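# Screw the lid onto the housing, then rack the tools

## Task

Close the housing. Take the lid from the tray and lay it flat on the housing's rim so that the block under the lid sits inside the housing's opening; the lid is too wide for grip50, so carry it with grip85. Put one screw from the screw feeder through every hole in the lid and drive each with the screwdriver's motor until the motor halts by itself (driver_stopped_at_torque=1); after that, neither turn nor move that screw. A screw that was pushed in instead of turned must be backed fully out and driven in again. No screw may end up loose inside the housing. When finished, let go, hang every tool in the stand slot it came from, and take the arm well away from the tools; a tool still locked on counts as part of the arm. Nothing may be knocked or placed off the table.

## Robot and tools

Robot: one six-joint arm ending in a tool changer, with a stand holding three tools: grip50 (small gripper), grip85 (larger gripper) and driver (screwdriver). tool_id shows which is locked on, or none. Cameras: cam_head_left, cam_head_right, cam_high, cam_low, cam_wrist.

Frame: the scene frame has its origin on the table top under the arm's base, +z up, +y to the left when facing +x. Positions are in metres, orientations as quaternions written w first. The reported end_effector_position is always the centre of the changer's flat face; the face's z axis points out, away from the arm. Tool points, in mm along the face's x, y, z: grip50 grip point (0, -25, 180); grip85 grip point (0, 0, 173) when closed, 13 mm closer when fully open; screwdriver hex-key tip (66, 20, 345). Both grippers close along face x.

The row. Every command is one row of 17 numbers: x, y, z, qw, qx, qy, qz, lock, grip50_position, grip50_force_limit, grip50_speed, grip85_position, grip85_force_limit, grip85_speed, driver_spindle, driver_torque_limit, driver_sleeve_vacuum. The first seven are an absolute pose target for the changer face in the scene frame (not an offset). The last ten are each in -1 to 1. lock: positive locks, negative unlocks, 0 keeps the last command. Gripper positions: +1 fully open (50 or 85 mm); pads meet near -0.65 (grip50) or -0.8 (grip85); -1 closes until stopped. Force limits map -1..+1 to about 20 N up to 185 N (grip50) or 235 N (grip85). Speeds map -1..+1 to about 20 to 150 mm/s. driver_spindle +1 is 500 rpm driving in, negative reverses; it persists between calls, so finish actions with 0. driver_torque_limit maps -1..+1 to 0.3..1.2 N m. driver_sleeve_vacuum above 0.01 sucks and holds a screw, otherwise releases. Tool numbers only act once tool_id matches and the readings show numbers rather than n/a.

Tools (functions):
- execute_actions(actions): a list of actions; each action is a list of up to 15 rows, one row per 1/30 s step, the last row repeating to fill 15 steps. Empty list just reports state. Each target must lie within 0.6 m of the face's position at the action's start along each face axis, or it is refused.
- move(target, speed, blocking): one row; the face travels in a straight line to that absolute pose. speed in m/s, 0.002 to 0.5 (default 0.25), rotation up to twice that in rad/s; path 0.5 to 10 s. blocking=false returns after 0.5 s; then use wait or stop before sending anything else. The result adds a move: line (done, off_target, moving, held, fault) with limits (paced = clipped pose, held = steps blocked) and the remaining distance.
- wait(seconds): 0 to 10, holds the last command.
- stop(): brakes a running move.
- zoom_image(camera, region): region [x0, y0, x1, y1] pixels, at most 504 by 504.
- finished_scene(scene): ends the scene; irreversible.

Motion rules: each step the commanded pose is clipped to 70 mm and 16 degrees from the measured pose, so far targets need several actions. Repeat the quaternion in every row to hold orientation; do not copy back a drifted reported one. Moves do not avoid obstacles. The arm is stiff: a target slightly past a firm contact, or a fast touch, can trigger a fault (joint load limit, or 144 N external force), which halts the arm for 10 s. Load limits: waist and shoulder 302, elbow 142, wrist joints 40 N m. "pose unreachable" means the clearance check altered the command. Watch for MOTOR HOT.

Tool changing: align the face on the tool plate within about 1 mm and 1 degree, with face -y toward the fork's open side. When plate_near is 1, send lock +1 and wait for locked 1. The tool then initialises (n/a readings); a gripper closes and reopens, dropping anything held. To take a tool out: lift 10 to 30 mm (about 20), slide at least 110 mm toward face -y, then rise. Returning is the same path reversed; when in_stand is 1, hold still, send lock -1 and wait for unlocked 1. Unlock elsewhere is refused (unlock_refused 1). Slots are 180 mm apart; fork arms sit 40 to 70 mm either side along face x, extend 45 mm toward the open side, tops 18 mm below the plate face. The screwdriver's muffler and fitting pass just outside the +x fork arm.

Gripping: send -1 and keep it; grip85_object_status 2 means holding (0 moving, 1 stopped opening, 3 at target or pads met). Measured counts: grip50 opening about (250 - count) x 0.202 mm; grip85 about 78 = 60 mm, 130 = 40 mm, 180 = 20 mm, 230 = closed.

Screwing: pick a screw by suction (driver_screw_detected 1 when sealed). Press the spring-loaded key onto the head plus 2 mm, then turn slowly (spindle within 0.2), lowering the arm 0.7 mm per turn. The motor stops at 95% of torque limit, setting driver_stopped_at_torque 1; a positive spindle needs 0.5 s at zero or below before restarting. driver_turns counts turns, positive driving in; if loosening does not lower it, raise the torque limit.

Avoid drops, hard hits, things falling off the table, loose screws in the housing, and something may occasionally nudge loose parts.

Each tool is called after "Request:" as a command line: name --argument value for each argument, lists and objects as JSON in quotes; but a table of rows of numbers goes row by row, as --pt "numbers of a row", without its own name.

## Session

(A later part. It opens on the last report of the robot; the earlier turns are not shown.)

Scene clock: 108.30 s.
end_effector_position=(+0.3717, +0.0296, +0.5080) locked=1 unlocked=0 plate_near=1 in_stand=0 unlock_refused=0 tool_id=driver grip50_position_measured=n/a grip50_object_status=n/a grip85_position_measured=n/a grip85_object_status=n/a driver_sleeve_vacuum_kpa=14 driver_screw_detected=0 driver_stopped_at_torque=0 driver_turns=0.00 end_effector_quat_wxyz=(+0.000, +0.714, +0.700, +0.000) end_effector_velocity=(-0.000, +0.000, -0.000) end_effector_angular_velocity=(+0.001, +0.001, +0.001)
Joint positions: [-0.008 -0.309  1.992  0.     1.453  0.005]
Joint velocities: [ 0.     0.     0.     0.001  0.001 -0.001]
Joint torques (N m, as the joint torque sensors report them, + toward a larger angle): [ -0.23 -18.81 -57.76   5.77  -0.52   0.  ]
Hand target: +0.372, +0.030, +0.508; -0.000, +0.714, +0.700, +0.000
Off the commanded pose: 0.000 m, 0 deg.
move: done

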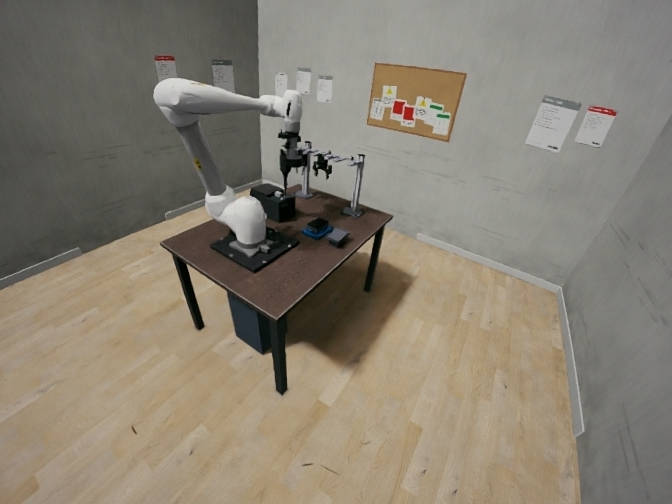

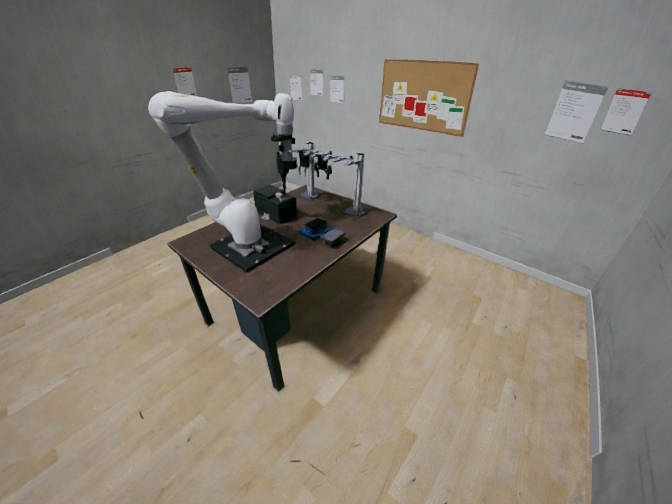

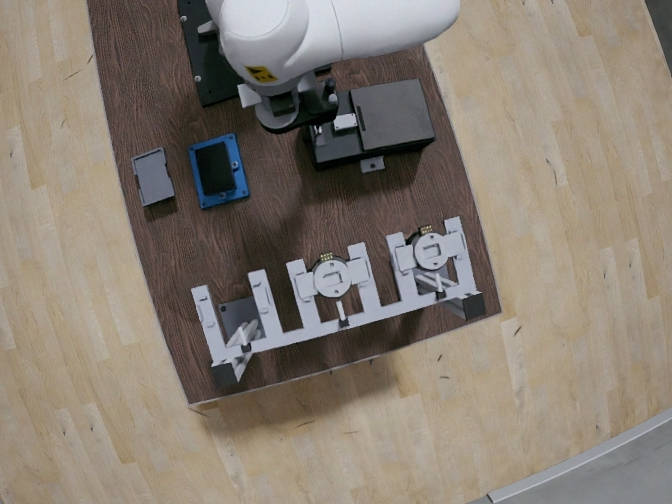

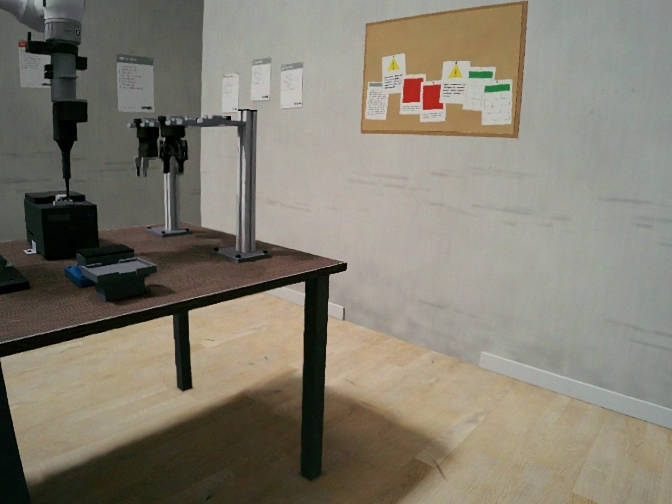

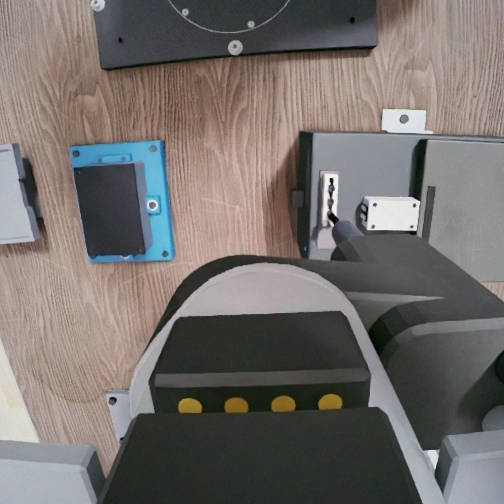

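Request:
execute_actions --actions '[[[0.3717,0.0296,0.509,0,0.7139,0.7003,0,0,1,0,0,1,0,0,0.15,0,1],[0.3717,0.0296,0.509,0,0.7139,0.7003,0,0,1,0,0,1,0,0,0.15,0,1],[0.3717,0.0296,0.509,0,0.7139,0.7003,0,0,1,0,0,1,0,0,0.15,0,1],[0.3717,0.0296,0.509,0,0.7139,0.7003,0,0,1,0,0,1,0,0,0.15,0,1],[0.3717,0.0296,0.509,0,0.7139,0.7003,0,0,1,0,0,1,0,0,0.15,0,1],[0.3717,0.0296,0.509,0,0.7139,0.7003,0,0,1,0,0,1,0,0,0.15,0,1],[0.3717,0.0296,0.509,0,0.7139,0.7003,0,0,1,0,0,1,0,0,0.15,0,1],[0.3717,0.0296,0.509,0,0.7139,0.7003,0,0,1,0,0,1,0,0,0.15,0,1],[0.3717,0.0296,0.509,0,0.7139,0.7003,0,0,1,0,0,1,0,0,0.15,0,1],[0.3717,0.0296,0.509,0,0.7139,0.7003,0,0,1,0,0,1,0,0,0.15,0,1],[0.3717,0.0296,0.509,0,0.7139,0.7003,0,0,1,0,0,1,0,0,0.15,0,1],[0.3717,0.0296,0.509,0,0.7139,0.7003,0,0,1,0,0,1,0,0,0.15,0,1],[0.3717,0.0296,0.509,0,0.7139,0.7003,0,0,1,0,0,1,0,0,0,0,1]]]'

Request:
zoom_image --camera "cam_wrist" --region '[310, 185, 350, 225]'

Scene clock: 109.10 s.
end_effector_position=(+0.3718, +0.0296, +0.5089) locked=1 unlocked=0 plate_near=1 in_stand=0 unlock_refused=0 tool_id=driver grip50_position_measured=n/a grip50_object_status=n/a grip85_position_measured=n/a grip85_object_status=n/a driver_sleeve_vacuum_kpa=14 driver_screw_detected=0 driver_stopped_at_torque=0 driver_turns=0.47 end_effector_quat_wxyz=(-0.000, +0.714, +0.700, -0.000) end_effector_velocity=(+0.000, -0.000, +0.000) end_effector_angular_velocity=(-0.001, +0.000, -0.001)
Joint positions: [-0.008 -0.309  1.99   0.     1.455  0.005]
Joint velocities: [-0.     0.    -0.    -0.001  0.     0.001]
Joint torques (N m, as the joint torque sensors report them, + toward a larger angle): [  0.13 -20.24 -57.89   4.82  -0.37   0.13]
Hand target: +0.372, +0.030, +0.509; -0.000, +0.714, +0.700, -0.000
Off the commanded pose: 0.000 m, 0 deg.
Step readings (end_effector_position):
0: (+0.3717, +0.0296, +0.5080)
1: (+0.3717, +0.0296, +0.5080)
2: (+0.3716, +0.0296, +0.5080)
4: (+0.3716, +0.0296, +0.5084)
8: (+0.3717, +0.0296, +0.5087)
15: end_effector_position above

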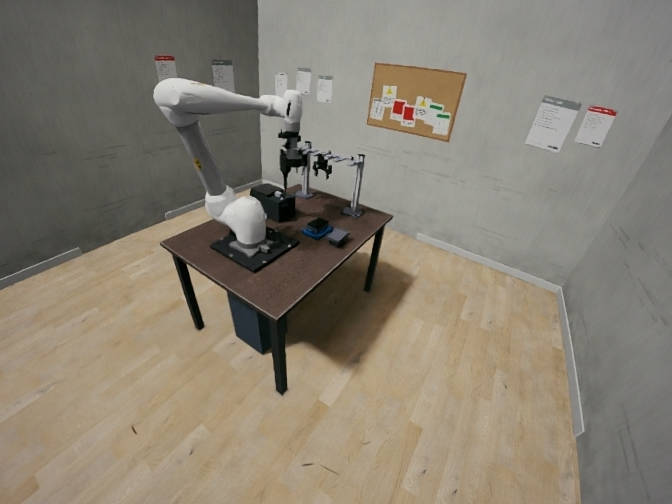

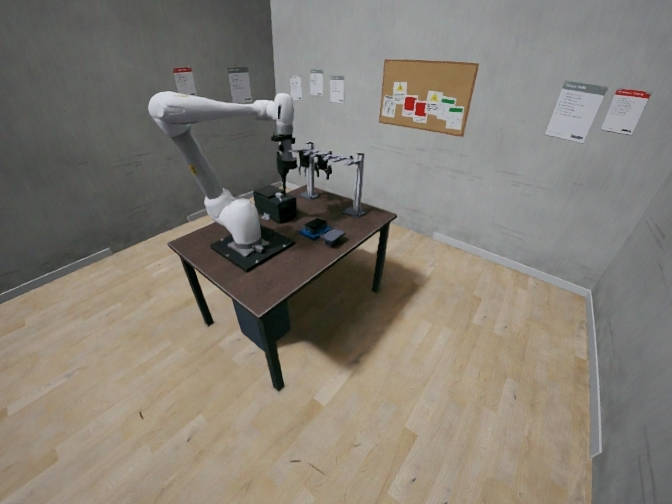

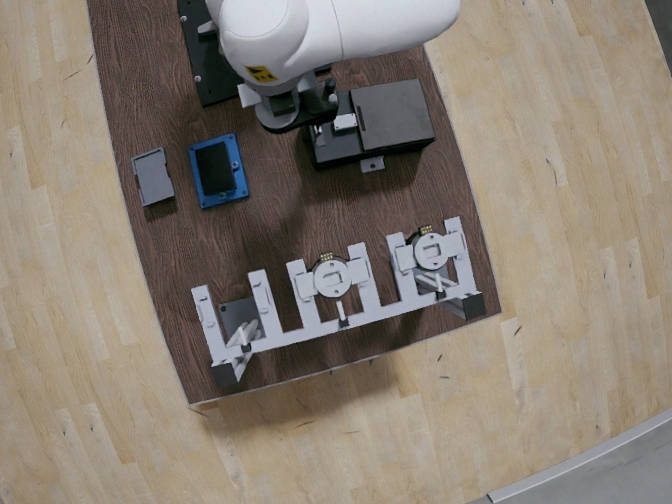

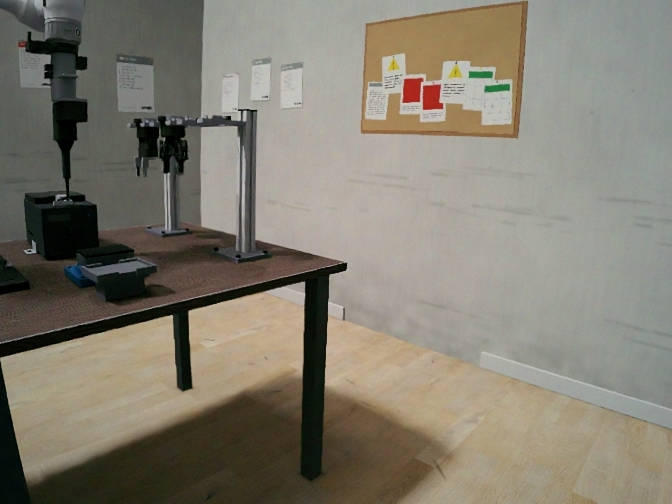

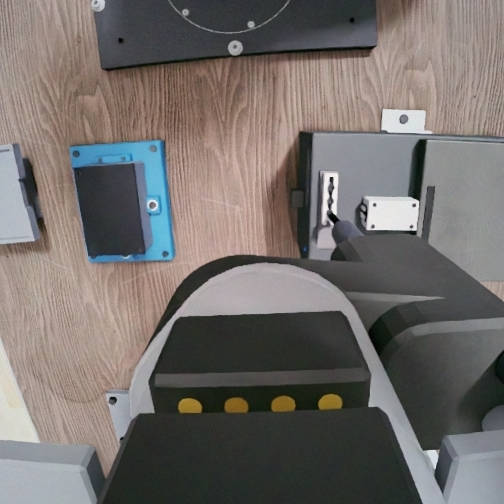

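Region (310, 185, 350, 225) of cam_wrist's 504x504 image, scaled by 12.600, with more detail than that image has.

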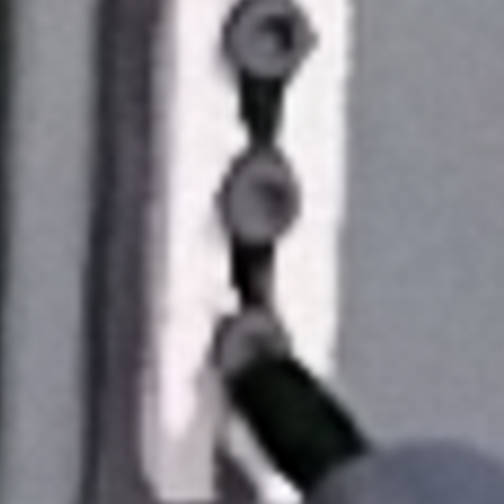

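Request:
execute_actions --actions '[[[0.3714,0.0294,0.511,0,0.7139,0.7003,0,0,1,0,0,1,0,0,0,0,1],[0.3712,0.0293,0.513,0,0.7139,0.7003,0,0,1,0,0,1,0,0,0,0,1],[0.3710,0.0291,0.515,0,0.7139,0.7003,0,0,1,0,0,1,0,0,0,0,1]],[[0.3710,0.0291,0.5145,0,0.7139,0.7003,0,0,1,0,0,1,0,0,0,0,1],[0.3710,0.0291,0.514,0,0.7139,0.7003,0,0,1,0,0,1,0,0,0,0,1],[0.3710,0.0291,0.5135,0,0.7139,0.7003,0,0,1,0,0,1,0,0,0,0,1],[0.3710,0.0291,0.513,0,0.7139,0.7003,0,0,1,0,0,1,0,0,0,0,1],[0.3710,0.0291,0.5125,0,0.7139,0.7003,0,0,1,0,0,1,0,0,0,0,1],[0.3710,0.0291,0.512,0,0.7139,0.7003,0,0,1,0,0,1,0,0,0,0,1],[0.3710,0.0291,0.5115,0,0.7139,0.7003,0,0,1,0,0,1,0,0,0,0,1],[0.3710,0.0291,0.511,0,0.7139,0.7003,0,0,1,0,0,1,0,0,0,0,1],[0.3710,0.0291,0.5105,0,0.7139,0.7003,0,0,1,0,0,1,0,0,0,0,1],[0.3710,0.0291,0.510,0,0.7139,0.7003,0,0,1,0,0,1,0,0,0,0,1],[0.3710,0.0291,0.5095,0,0.7139,0.7003,0,0,1,0,0,1,0,0,0,0,1],[0.3710,0.0291,0.509,0,0.7139,0.7003,0,0,1,0,0,1,0,0,0,0,1],[0.3710,0.0291,0.5085,0,0.7139,0.7003,0,0,1,0,0,1,0,0,0,0,1]],[[0.3710,0.0291,0.5085,0,0.7139,0.7003,0,0,1,0,0,1,0,0,0.12,0,1],[0.3710,0.0291,0.5085,0,0.7139,0.7003,0,0,1,0,0,1,0,0,0.12,0,1],[0.3710,0.0291,0.5085,0,0.7139,0.7003,0,0,1,0,0,1,0,0,0.12,0,1],[0.3710,0.0291,0.5085,0,0.7139,0.7003,0,0,1,0,0,1,0,0,0.12,0,1],[0.3710,0.0291,0.5085,0,0.7139,0.7003,0,0,1,0,0,1,0,0,0.12,0,1],[0.3710,0.0291,0.5085,0,0.7139,0.7003,0,0,1,0,0,1,0,0,0.12,0,1],[0.3710,0.0291,0.5085,0,0.7139,0.7003,0,0,1,0,0,1,0,0,0.12,0,1],[0.3710,0.0291,0.5085,0,0.7139,0.7003,0,0,1,0,0,1,0,0,0.12,0,1],[0.3710,0.0291,0.5085,0,0.7139,0.7003,0,0,1,0,0,1,0,0,0.12,0,1],[0.3710,0.0291,0.5085,0,0.7139,0.7003,0,0,1,0,0,1,0,0,0.12,0,1],[0.3710,0.0291,0.5085,0,0.7139,0.7003,0,0,1,0,0,1,0,0,0.12,0,1],[0.3710,0.0291,0.5085,0,0.7139,0.7003,0,0,1,0,0,1,0,0,0.12,0,1],[0.3710,0.0291,0.5085,0,0.7139,0.7003,0,0,1,0,0,1,0,0,0,0,1]]]'

Request:
zoom_image --camera "cam_wrist" --region '[310, 185, 350, 225]'

Scene clock: 111.20 s.
end_effector_position=(+0.3710, +0.0291, +0.5085) locked=1 unlocked=0 plate_near=1 in_stand=0 unlock_refused=0 tool_id=driver grip50_position_measured=n/a grip50_object_status=n/a grip85_position_measured=n/a grip85_object_status=n/a driver_sleeve_vacuum_kpa=14 driver_screw_detected=0 driver_stopped_at_torque=0 driver_turns=0.86 end_effector_quat_wxyz=(+0.000, +0.714, +0.700, +0.000) end_effector_velocity=(+0.000, +0.000, -0.000) end_effector_angular_velocity=(+0.000, -0.000, +0.002)
Joint positions: [-0.009 -0.311  1.992  0.     1.454  0.004]
Joint velocities: [ 0.     0.     0.     0.    -0.    -0.001]
Joint torques (N m, as the joint torque sensors report them, + toward a larger angle): [  0.61 -18.01 -57.8    5.78  -0.69  -0.02]
Hand target: +0.371, +0.029, +0.508; +0.000, +0.714, +0.700, -0.000
Off the commanded pose: 0.000 m, 0 deg.
Step readings (end_effector_position; steps 1 to 15: 1st action; 16 to 30: 2nd action; 31 to 45: 3rd action):
0: (+0.3717, +0.0296, +0.5089)
1: (+0.3717, +0.0296, +0.5091)
2: (+0.3715, +0.0296, +0.5099)
4: (+0.3712, +0.0294, +0.5133)
8: (+0.3710, +0.0291, +0.5149)
15: (+0.3710, +0.0291, +0.5150)
16: (+0.3710, +0.0291, +0.5150)
17: (+0.3710, +0.0291, +0.5150)
19: (+0.3711, +0.0291, +0.5145)
23: (+0.3709, +0.0291, +0.5124)
30: (+0.3709, +0.0291, +0.5088)
31: (+0.3709, +0.0291, +0.5087)
32: (+0.3709, +0.0291, +0.5087)
34: (+0.3709, +0.0291, +0.5086)
38: (+0.3710, +0.0291, +0.5086)
45: end_effector_position above

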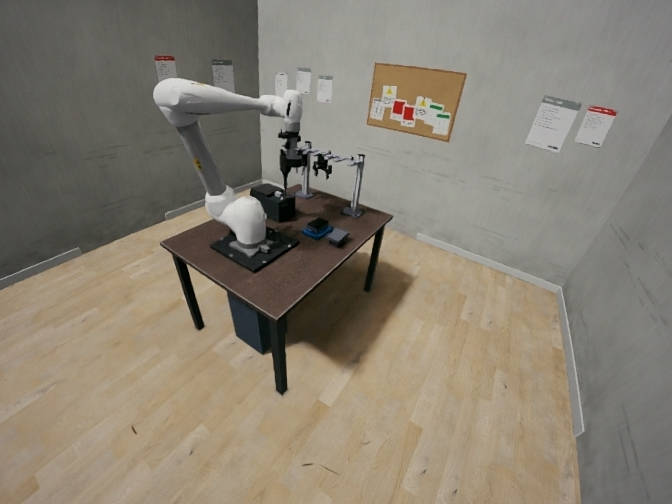

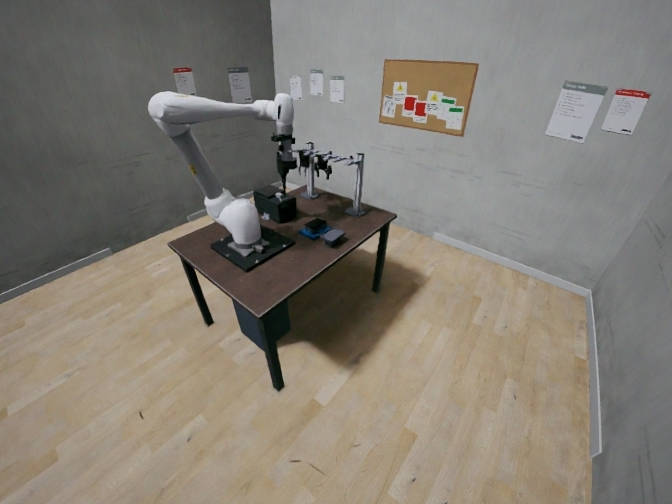

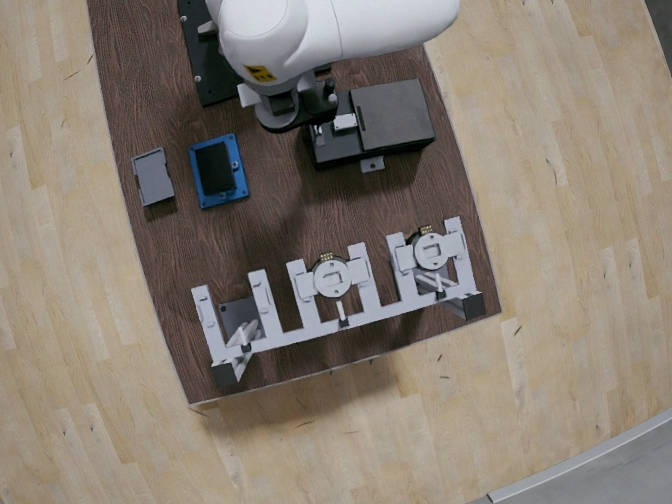

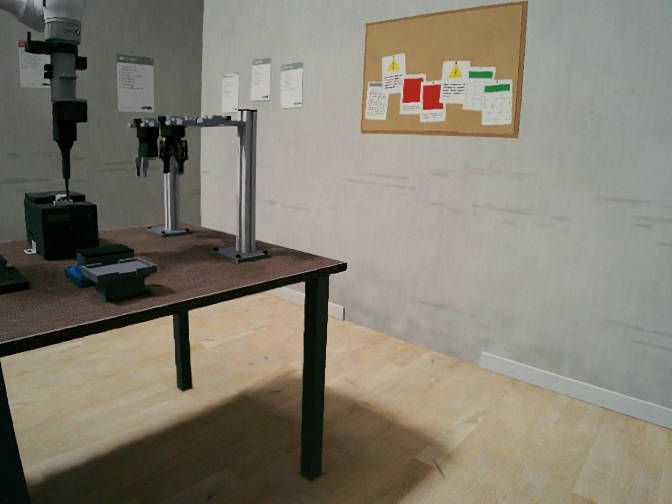

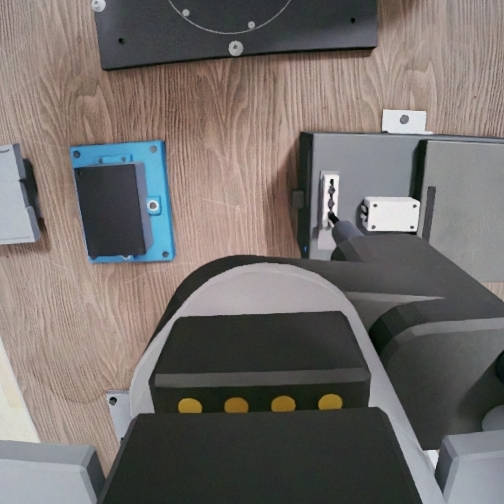

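Region (310, 185, 350, 225) of cam_wrist's 504x504 image, scaled by 12.600, with more detail than that image has.

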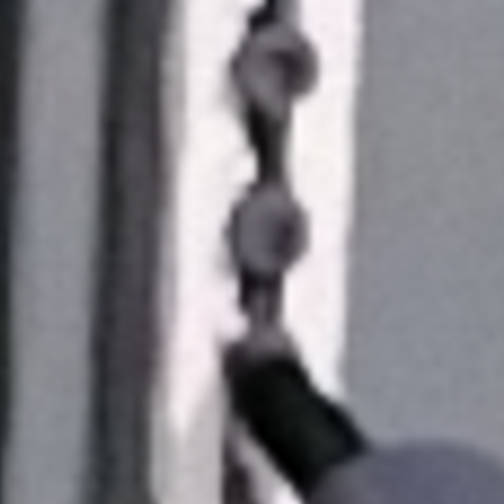

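Request:
execute_actions --actions '[[[0.3708,0.0292,0.511,0,0.7139,0.7003,0,0,1,0,0,1,0,0,0,0,1],[0.3706,0.0294,0.513,0,0.7139,0.7003,0,0,1,0,0,1,0,0,0,0,1],[0.3705,0.0295,0.515,0,0.7139,0.7003,0,0,1,0,0,1,0,0,0,0,1],[0.3705,0.0295,0.515,0,0.7139,0.7003,0,0,1,0,0,1,0,0,0,0,1],[0.3705,0.0295,0.515,0,0.7139,0.7003,0,0,1,0,0,1,0,0,0,0,1],[0.3705,0.0295,0.515,0,0.7139,0.7003,0,0,1,0,0,1,0,0,0,0,1],[0.3705,0.0295,0.515,0,0.7139,0.7003,0,0,1,0,0,1,0,0,0,0,1],[0.3705,0.0295,0.514,0,0.7139,0.7003,0,0,1,0,0,1,0,0,0,0,1],[0.3705,0.0295,0.513,0,0.7139,0.7003,0,0,1,0,0,1,0,0,0,0,1],[0.3705,0.0295,0.5122,0,0.7139,0.7003,0,0,1,0,0,1,0,0,0,0,1],[0.3705,0.0295,0.5115,0,0.7139,0.7003,0,0,1,0,0,1,0,0,0,0,1],[0.3705,0.0295,0.5108,0,0.7139,0.7003,0,0,1,0,0,1,0,0,0,0,1],[0.3705,0.0295,0.510,0,0.7139,0.7003,0,0,1,0,0,1,0,0,0,0,1],[0.3705,0.0295,0.5092,0,0.7139,0.7003,0,0,1,0,0,1,0,0,0,0,1],[0.3705,0.0295,0.5085,0,0.7139,0.7003,0,0,1,0,0,1,0,0,0,0,1]],[[0.3705,0.0295,0.5085,0,0.7139,0.7003,0,0,1,0,0,1,0,0,0,0,1],[0.3705,0.0295,0.5085,0,0.7139,0.7003,0,0,1,0,0,1,0,0,0.12,0,1],[0.3705,0.0295,0.5085,0,0.7139,0.7003,0,0,1,0,0,1,0,0,0.12,0,1],[0.3705,0.0295,0.5085,0,0.7139,0.7003,0,0,1,0,0,1,0,0,0.12,0,1],[0.3705,0.0295,0.5085,0,0.7139,0.7003,0,0,1,0,0,1,0,0,0.12,0,1],[0.3705,0.0295,0.5085,0,0.7139,0.7003,0,0,1,0,0,1,0,0,0.12,0,1],[0.3705,0.0295,0.5085,0,0.7139,0.7003,0,0,1,0,0,1,0,0,0.12,0,1],[0.3705,0.0295,0.5085,0,0.7139,0.7003,0,0,1,0,0,1,0,0,0.12,0,1],[0.3705,0.0295,0.5085,0,0.7139,0.7003,0,0,1,0,0,1,0,0,0.12,0,1],[0.3705,0.0295,0.5085,0,0.7139,0.7003,0,0,1,0,0,1,0,0,0.12,0,1],[0.3705,0.0295,0.5085,0,0.7139,0.7003,0,0,1,0,0,1,0,0,0.12,0,1],[0.3705,0.0295,0.5085,0,0.7139,0.7003,0,0,1,0,0,1,0,0,0.12,0,1],[0.3705,0.0295,0.5085,0,0.7139,0.7003,0,0,1,0,0,1,0,0,0.12,0,1],[0.3705,0.0295,0.5085,0,0.7139,0.7003,0,0,1,0,0,1,0,0,0,0,1]]]'

Request:
zoom_image --camera "cam_wrist" --region '[310, 185, 350, 225]'

Scene clock: 112.90 s.
end_effector_position=(+0.3705, +0.0295, +0.5085) locked=1 unlocked=0 plate_near=1 in_stand=0 unlock_refused=0 tool_id=driver grip50_position_measured=n/a grip50_object_status=n/a grip85_position_measured=n/a grip85_object_status=n/a driver_sleeve_vacuum_kpa=14 driver_screw_detected=0 driver_stopped_at_torque=0 driver_turns=1.24 end_effector_quat_wxyz=(+0.000, +0.714, +0.700, +0.000) end_effector_velocity=(+0.000, +0.000, -0.000) end_effector_angular_velocity=(-0.000, -0.000, -0.000)
Joint positions: [-0.008 -0.312  1.992  0.     1.454  0.005]
Joint velocities: [ 0.001  0.001 -0.    -0.    -0.001  0.001]
Joint torques (N m, as the joint torque sensors report them, + toward a larger angle): [  0.33 -18.39 -57.58   5.9   -0.61  -0.02]
Hand target: +0.371, +0.030, +0.508; +0.000, +0.714, +0.700, -0.000
Off the commanded pose: 0.000 m, 0 deg.
Step readings (end_effector_position; steps 1 to 15: 1st action; 16 to 30: 2nd action):
0: (+0.3710, +0.0291, +0.5085)
1: (+0.3710, +0.0291, +0.5085)
2: (+0.3708, +0.0291, +0.5090)
4: (+0.3707, +0.0293, +0.5125)
8: (+0.3706, +0.0295, +0.5145)
15: (+0.3704, +0.0295, +0.5102)
16: (+0.3704, +0.0295, +0.5095)
17: (+0.3704, +0.0295, +0.5090)
19: (+0.3704, +0.0295, +0.5088)
23: (+0.3704, +0.0295, +0.5086)
30: end_effector_position above

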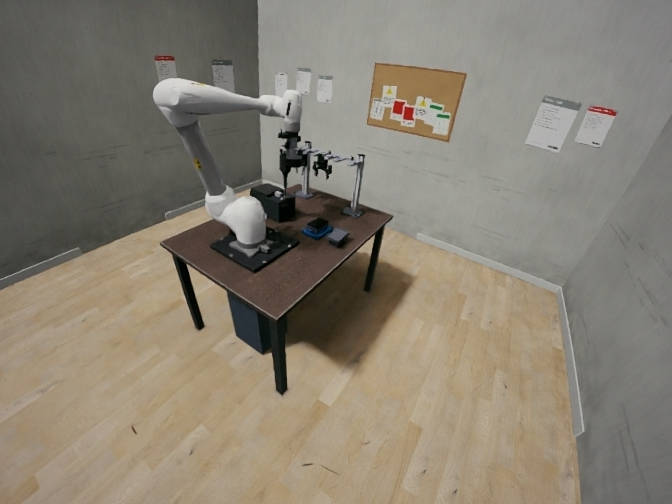

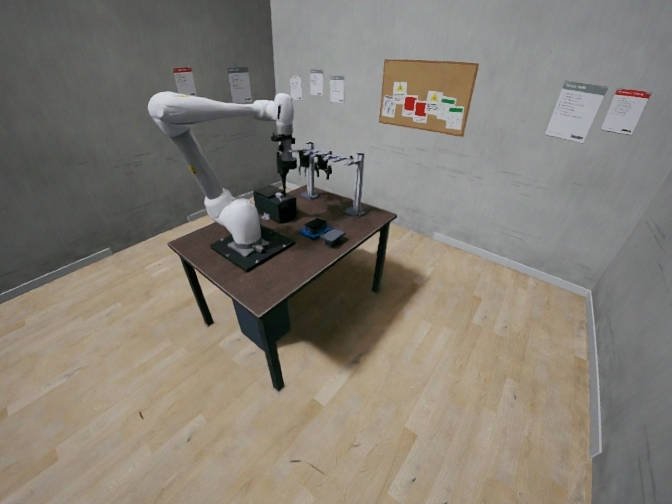

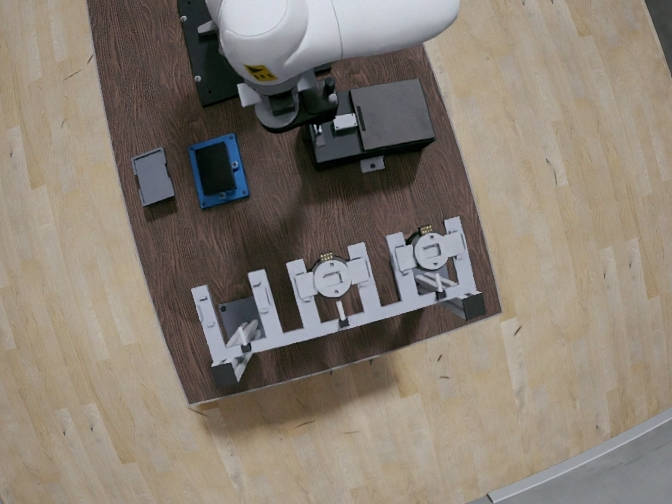

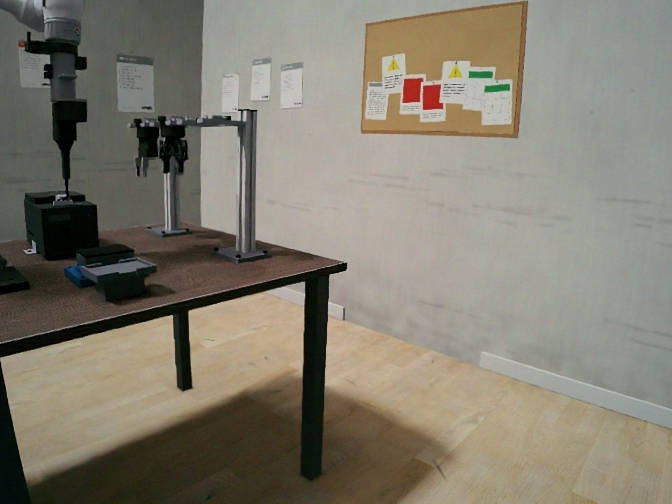

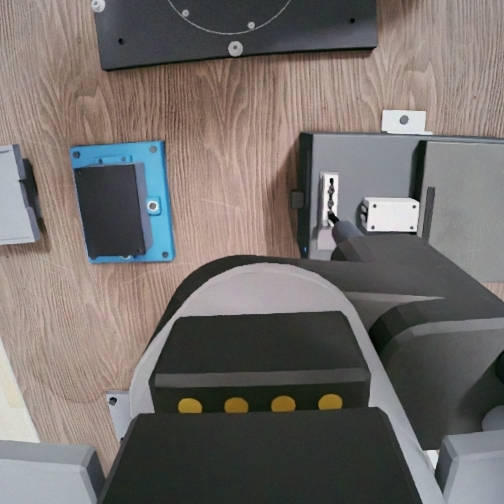

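Region (310, 185, 350, 225) of cam_wrist's 504x504 image, scaled by 12.600, with more detail than that image has.

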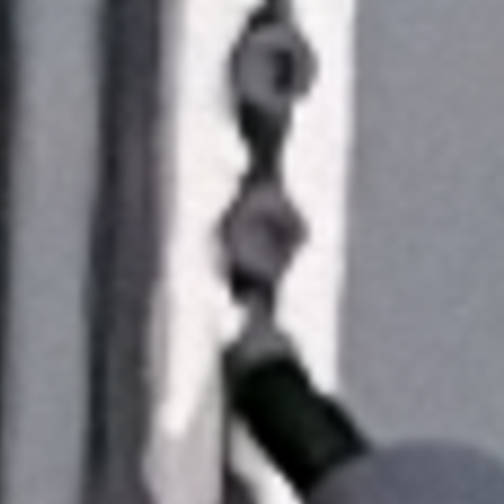

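Request:
execute_actions --actions '[[[0.3705,0.0295,0.511,0,0.7139,0.7003,0,0,1,0,0,1,0,0,0,0,1],[0.3705,0.0295,0.513,0,0.7139,0.7003,0,0,1,0,0,1,0,0,0,0,1],[0.3705,0.0295,0.515,0,0.7139,0.7003,0,0,1,0,0,1,0,0,0,0,1],[0.3715,0.0305,0.515,0,0.7139,0.7003,0,0,1,0,0,1,0,0,0,0,1],[0.3735,0.0325,0.515,0,0.7139,0.7003,0,0,1,0,0,1,0,0,0,0,1],[0.3755,0.0345,0.515,0,0.7139,0.7003,0,0,1,0,0,1,0,0,0,0,1],[0.3765,0.0355,0.515,0,0.7139,0.7003,0,0,1,0,0,1,0,0,0,0,1],[0.3765,0.0355,0.514,0,0.7139,0.7003,0,0,1,0,0,1,0,0,0,0,1],[0.3765,0.0355,0.513,0,0.7139,0.7003,0,0,1,0,0,1,0,0,0,0,1],[0.3765,0.0355,0.512,0,0.7139,0.7003,0,0,1,0,0,1,0,0,0,0,1]]]'

Request:
zoom_image --camera "cam_wrist" --region '[310, 185, 350, 225]'

Scene clock: 113.63 s.
end_effector_position=(+0.3766, +0.0355, +0.5122) locked=1 unlocked=0 plate_near=1 in_stand=0 unlock_refused=0 tool_id=driver grip50_position_measured=n/a grip50_object_status=n/a grip85_position_measured=n/a grip85_object_status=n/a driver_sleeve_vacuum_kpa=14 driver_screw_detected=0 driver_stopped_at_torque=0 driver_turns=1.24 end_effector_quat_wxyz=(+0.000, +0.714, +0.700, +0.000) end_effector_velocity=(-0.000, +0.000, -0.002) end_effector_angular_velocity=(-0.000, +0.002, +0.001)
Joint positions: [ 0.008 -0.301  1.978  0.     1.457  0.022]
Joint velocities: [ 0.001  0.     0.003 -0.    -0.002 -0.   ]
Joint torques (N m, as the joint torque sensors report them, + toward a larger angle): [ -1.85 -23.44 -62.94   5.04  -0.51  -0.07]
Hand target: +0.376, +0.036, +0.512; -0.000, +0.714, +0.700, +0.000
Off the commanded pose: 0.000 m, 0 deg.
Step readings (end_effector_position):
0: (+0.3705, +0.0295, +0.5085)
1: (+0.3705, +0.0295, +0.5085)
2: (+0.3704, +0.0295, +0.5091)
4: (+0.3706, +0.0295, +0.5125)
8: (+0.3749, +0.0342, +0.5147)
15: end_effector_position above

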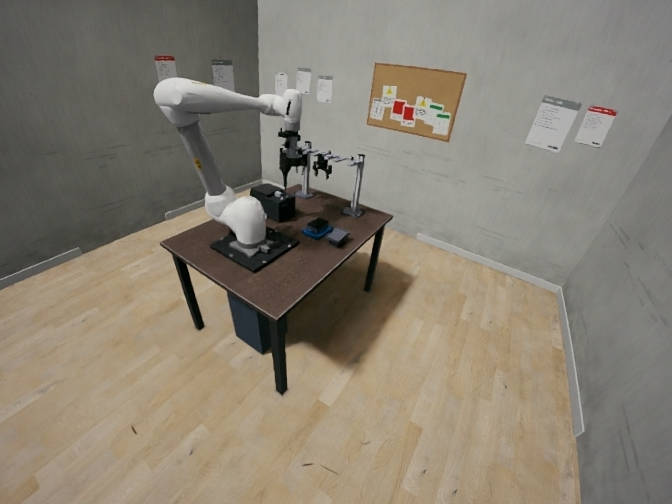

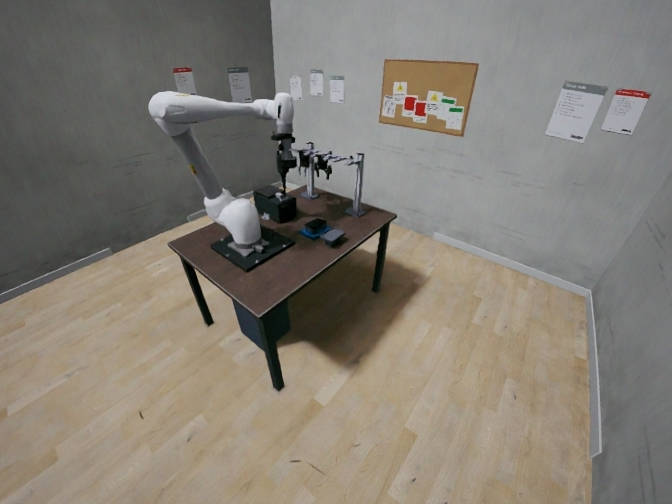

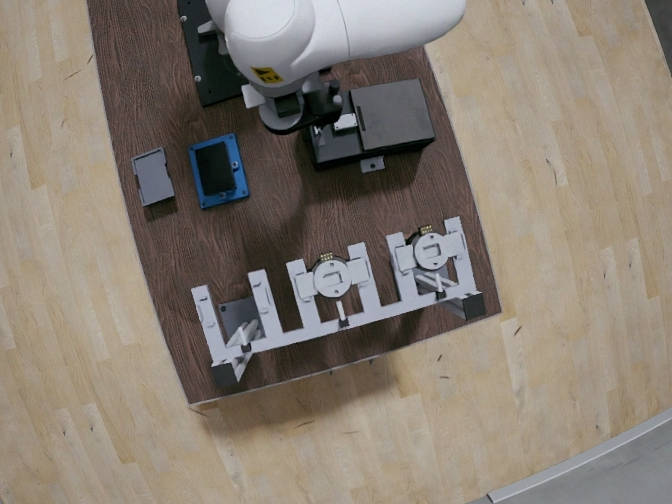

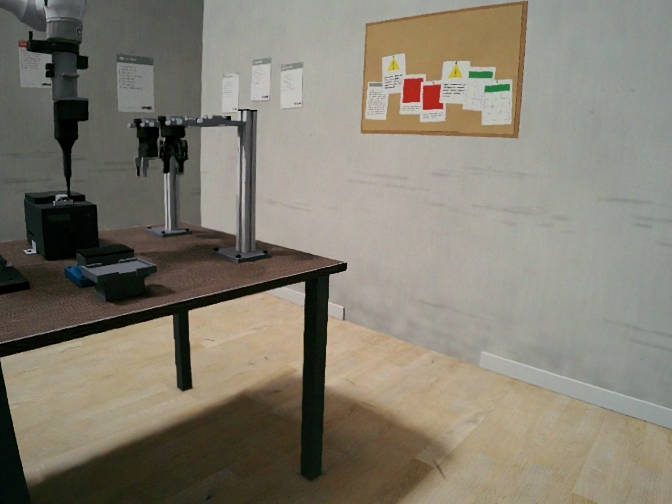

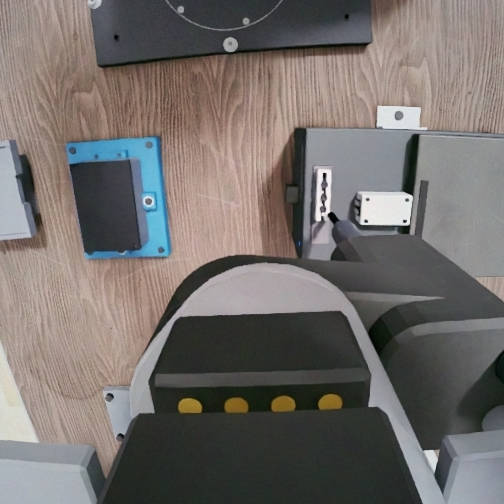

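Region (310, 185, 350, 225) of cam_wrist's 504x504 image, scaled by 12.600, with more detail than that image has.

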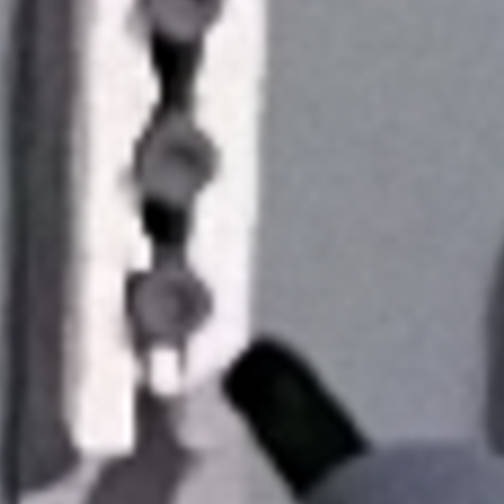

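Request:
execute_actions --actions '[[[0.3765,0.0355,0.514,0,0.7139,0.7003,0,0,1,0,0,1,0,0,0,0,1],[0.3755,0.0345,0.515,0,0.7139,0.7003,0,0,1,0,0,1,0,0,0,0,1],[0.3735,0.032,0.515,0,0.7139,0.7003,0,0,1,0,0,1,0,0,0,0,1],[0.3718,0.030,0.515,0,0.7139,0.7003,0,0,1,0,0,1,0,0,0,0,1],[0.3710,0.0288,0.515,0,0.7139,0.7003,0,0,1,0,0,1,0,0,0,0,1],[0.3710,0.0288,0.515,0,0.7139,0.7003,0,0,1,0,0,1,0,0,0,0,1],[0.3710,0.0288,0.514,0,0.7139,0.7003,0,0,1,0,0,1,0,0,0,0,1],[0.3710,0.0288,0.513,0,0.7139,0.7003,0,0,1,0,0,1,0,0,0,0,1],[0.3710,0.0288,0.5122,0,0.7139,0.7003,0,0,1,0,0,1,0,0,0,0,1]]]'

Request:
wait --seconds 0.3

Request:
zoom_image --camera "cam_wrist" --region '[310, 185, 350, 225]'

Scene clock: 114.90 s.
end_effector_position=(+0.3711, +0.0288, +0.5122) locked=1 unlocked=0 plate_near=1 in_stand=0 unlock_refused=0 tool_id=driver grip50_position_measured=n/a grip50_object_status=n/a grip85_position_measured=n/a grip85_object_status=n/a driver_sleeve_vacuum_kpa=14 driver_screw_detected=0 driver_stopped_at_torque=0 driver_turns=1.24 end_effector_quat_wxyz=(-0.000, +0.714, +0.700, -0.000) end_effector_velocity=(-0.001, +0.000, -0.000) end_effector_angular_velocity=(+0.001, +0.000, -0.001)
Joint positions: [-0.01  -0.311  1.985  0.     1.461  0.003]
Joint velocities: [-0.    -0.001  0.001  0.001  0.     0.   ]
Joint torques (N m, as the joint torque sensors report them, + toward a larger angle): [ -0.76 -20.95 -59.47   4.73  -0.66   0.24]
Hand target: +0.371, +0.029, +0.512; +0.000, +0.714, +0.700, -0.000
Off the commanded pose: 0.000 m, 0 deg.
Step readings (end_effector_position):
0: (+0.3765, +0.0355, +0.5120)
1: (+0.3765, +0.0355, +0.5120)
2: (+0.3764, +0.0355, +0.5124)
4: (+0.3751, +0.0338, +0.5140)
8: (+0.3713, +0.0291, +0.5145)
15: end_effector_position above

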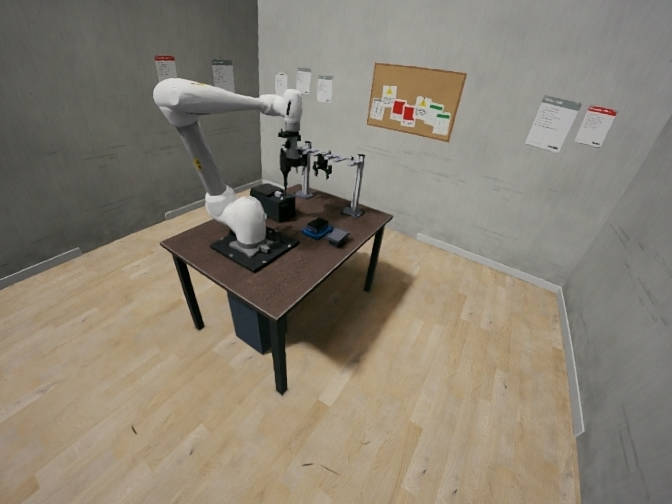

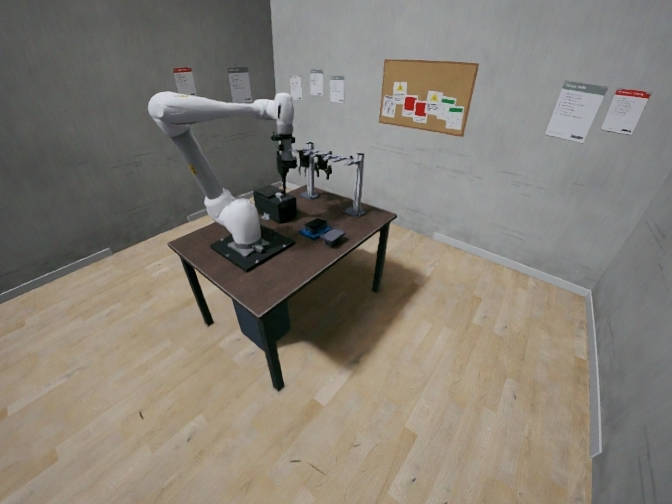

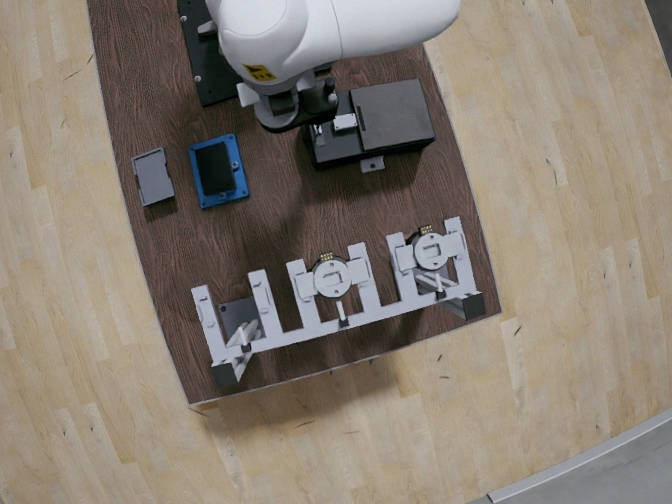

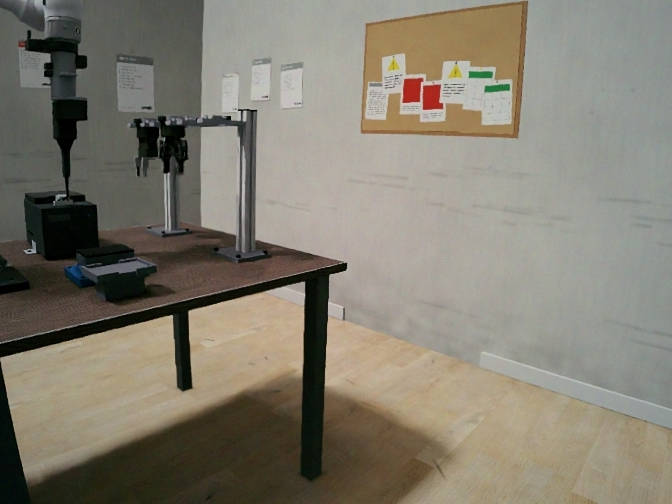

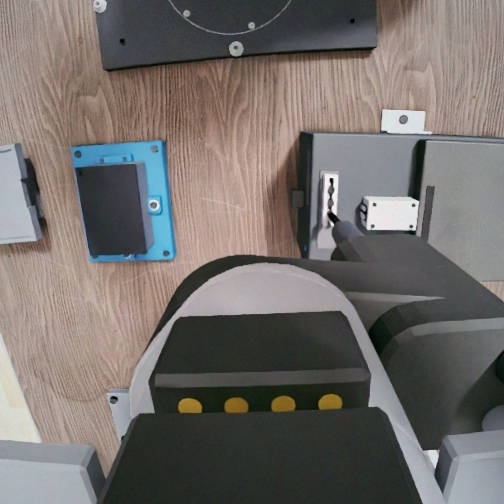

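Scene clock: 115.20 s.
end_effector_position=(+0.3710, +0.0288, +0.5122) locked=1 unlocked=0 plate_near=1 in_stand=0 unlock_refused=0 tool_id=driver grip50_position_measured=n/a grip50_object_status=n/a grip85_position_measured=n/a grip85_object_status=n/a driver_sleeve_vacuum_kpa=14 driver_screw_detected=0 driver_stopped_at_torque=0 driver_turns=1.24 end_effector_quat_wxyz=(-0.000, +0.714, +0.700, -0.000) end_effector_velocity=(-0.000, +0.000, +0.000) end_effector_angular_velocity=(+0.001, -0.000, +0.001)
Joint positions: [-0.01  -0.311  1.986  0.     1.461  0.003]
Joint velocities: [ 0.    -0.     0.     0.001  0.    -0.001]
Joint torques (N m, as the joint torque sensors report them, + toward a larger angle): [ -1.1  -19.05 -59.18   4.71  -0.45   0.04]
Hand target: +0.371, +0.029, +0.512; +0.000, +0.714, +0.700, -0.000
Off the commanded pose: 0.000 m, 0 deg.
wait: 0.30 s; at rest by 0.17 s

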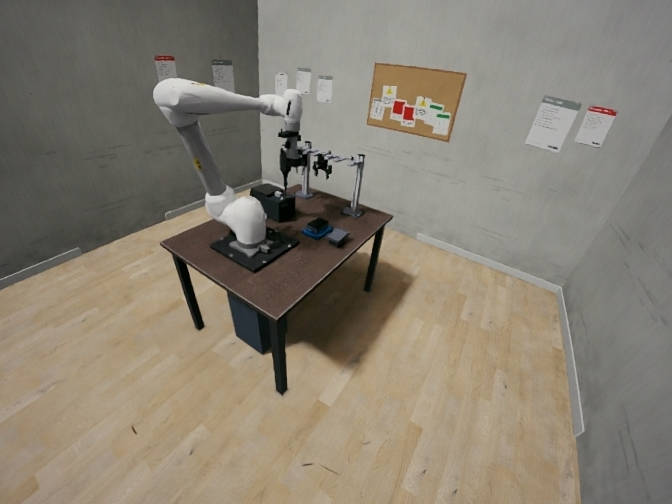

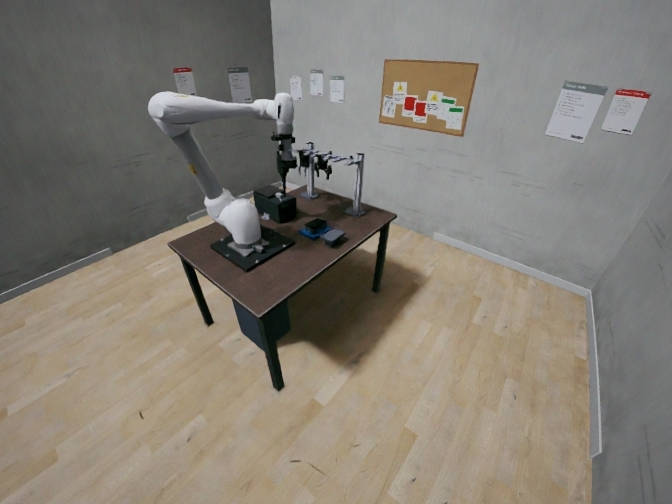

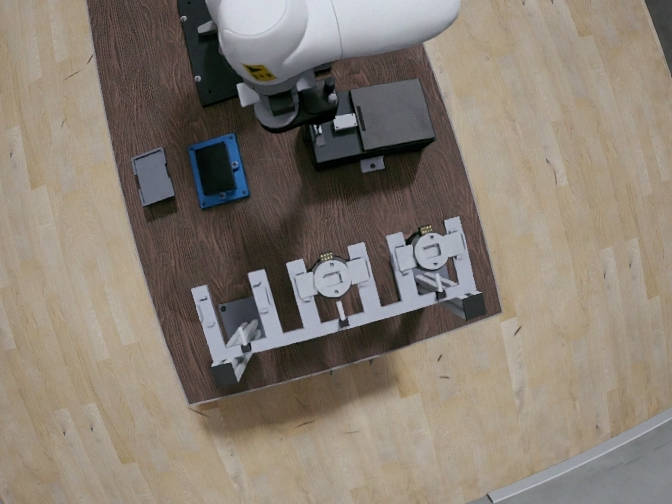

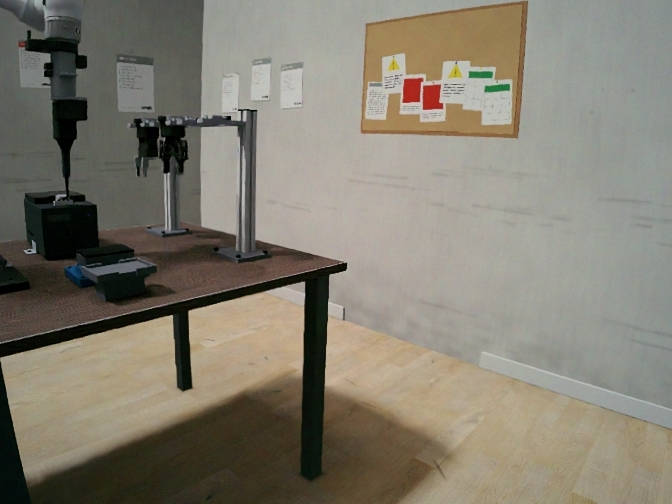

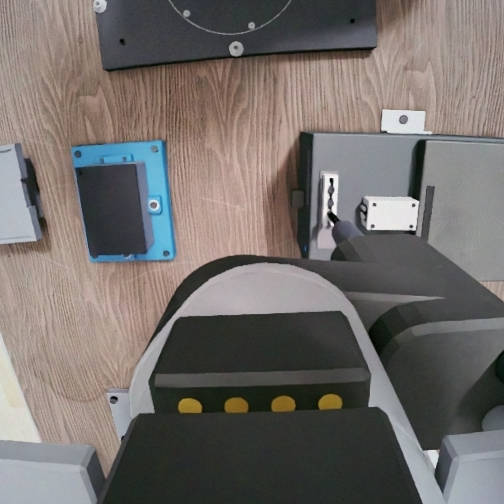

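Region (310, 185, 350, 225) of cam_wrist's 504x504 image, scaled by 12.600, with more detail than that image has.

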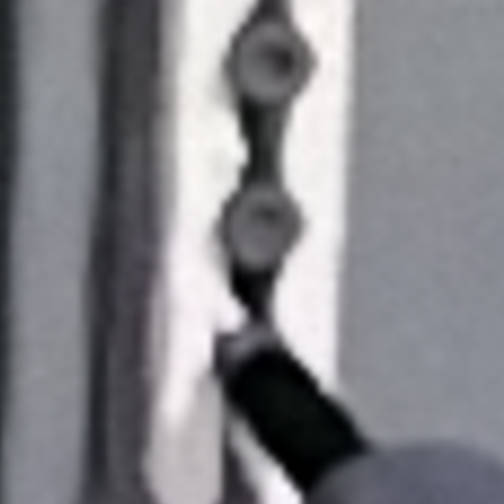

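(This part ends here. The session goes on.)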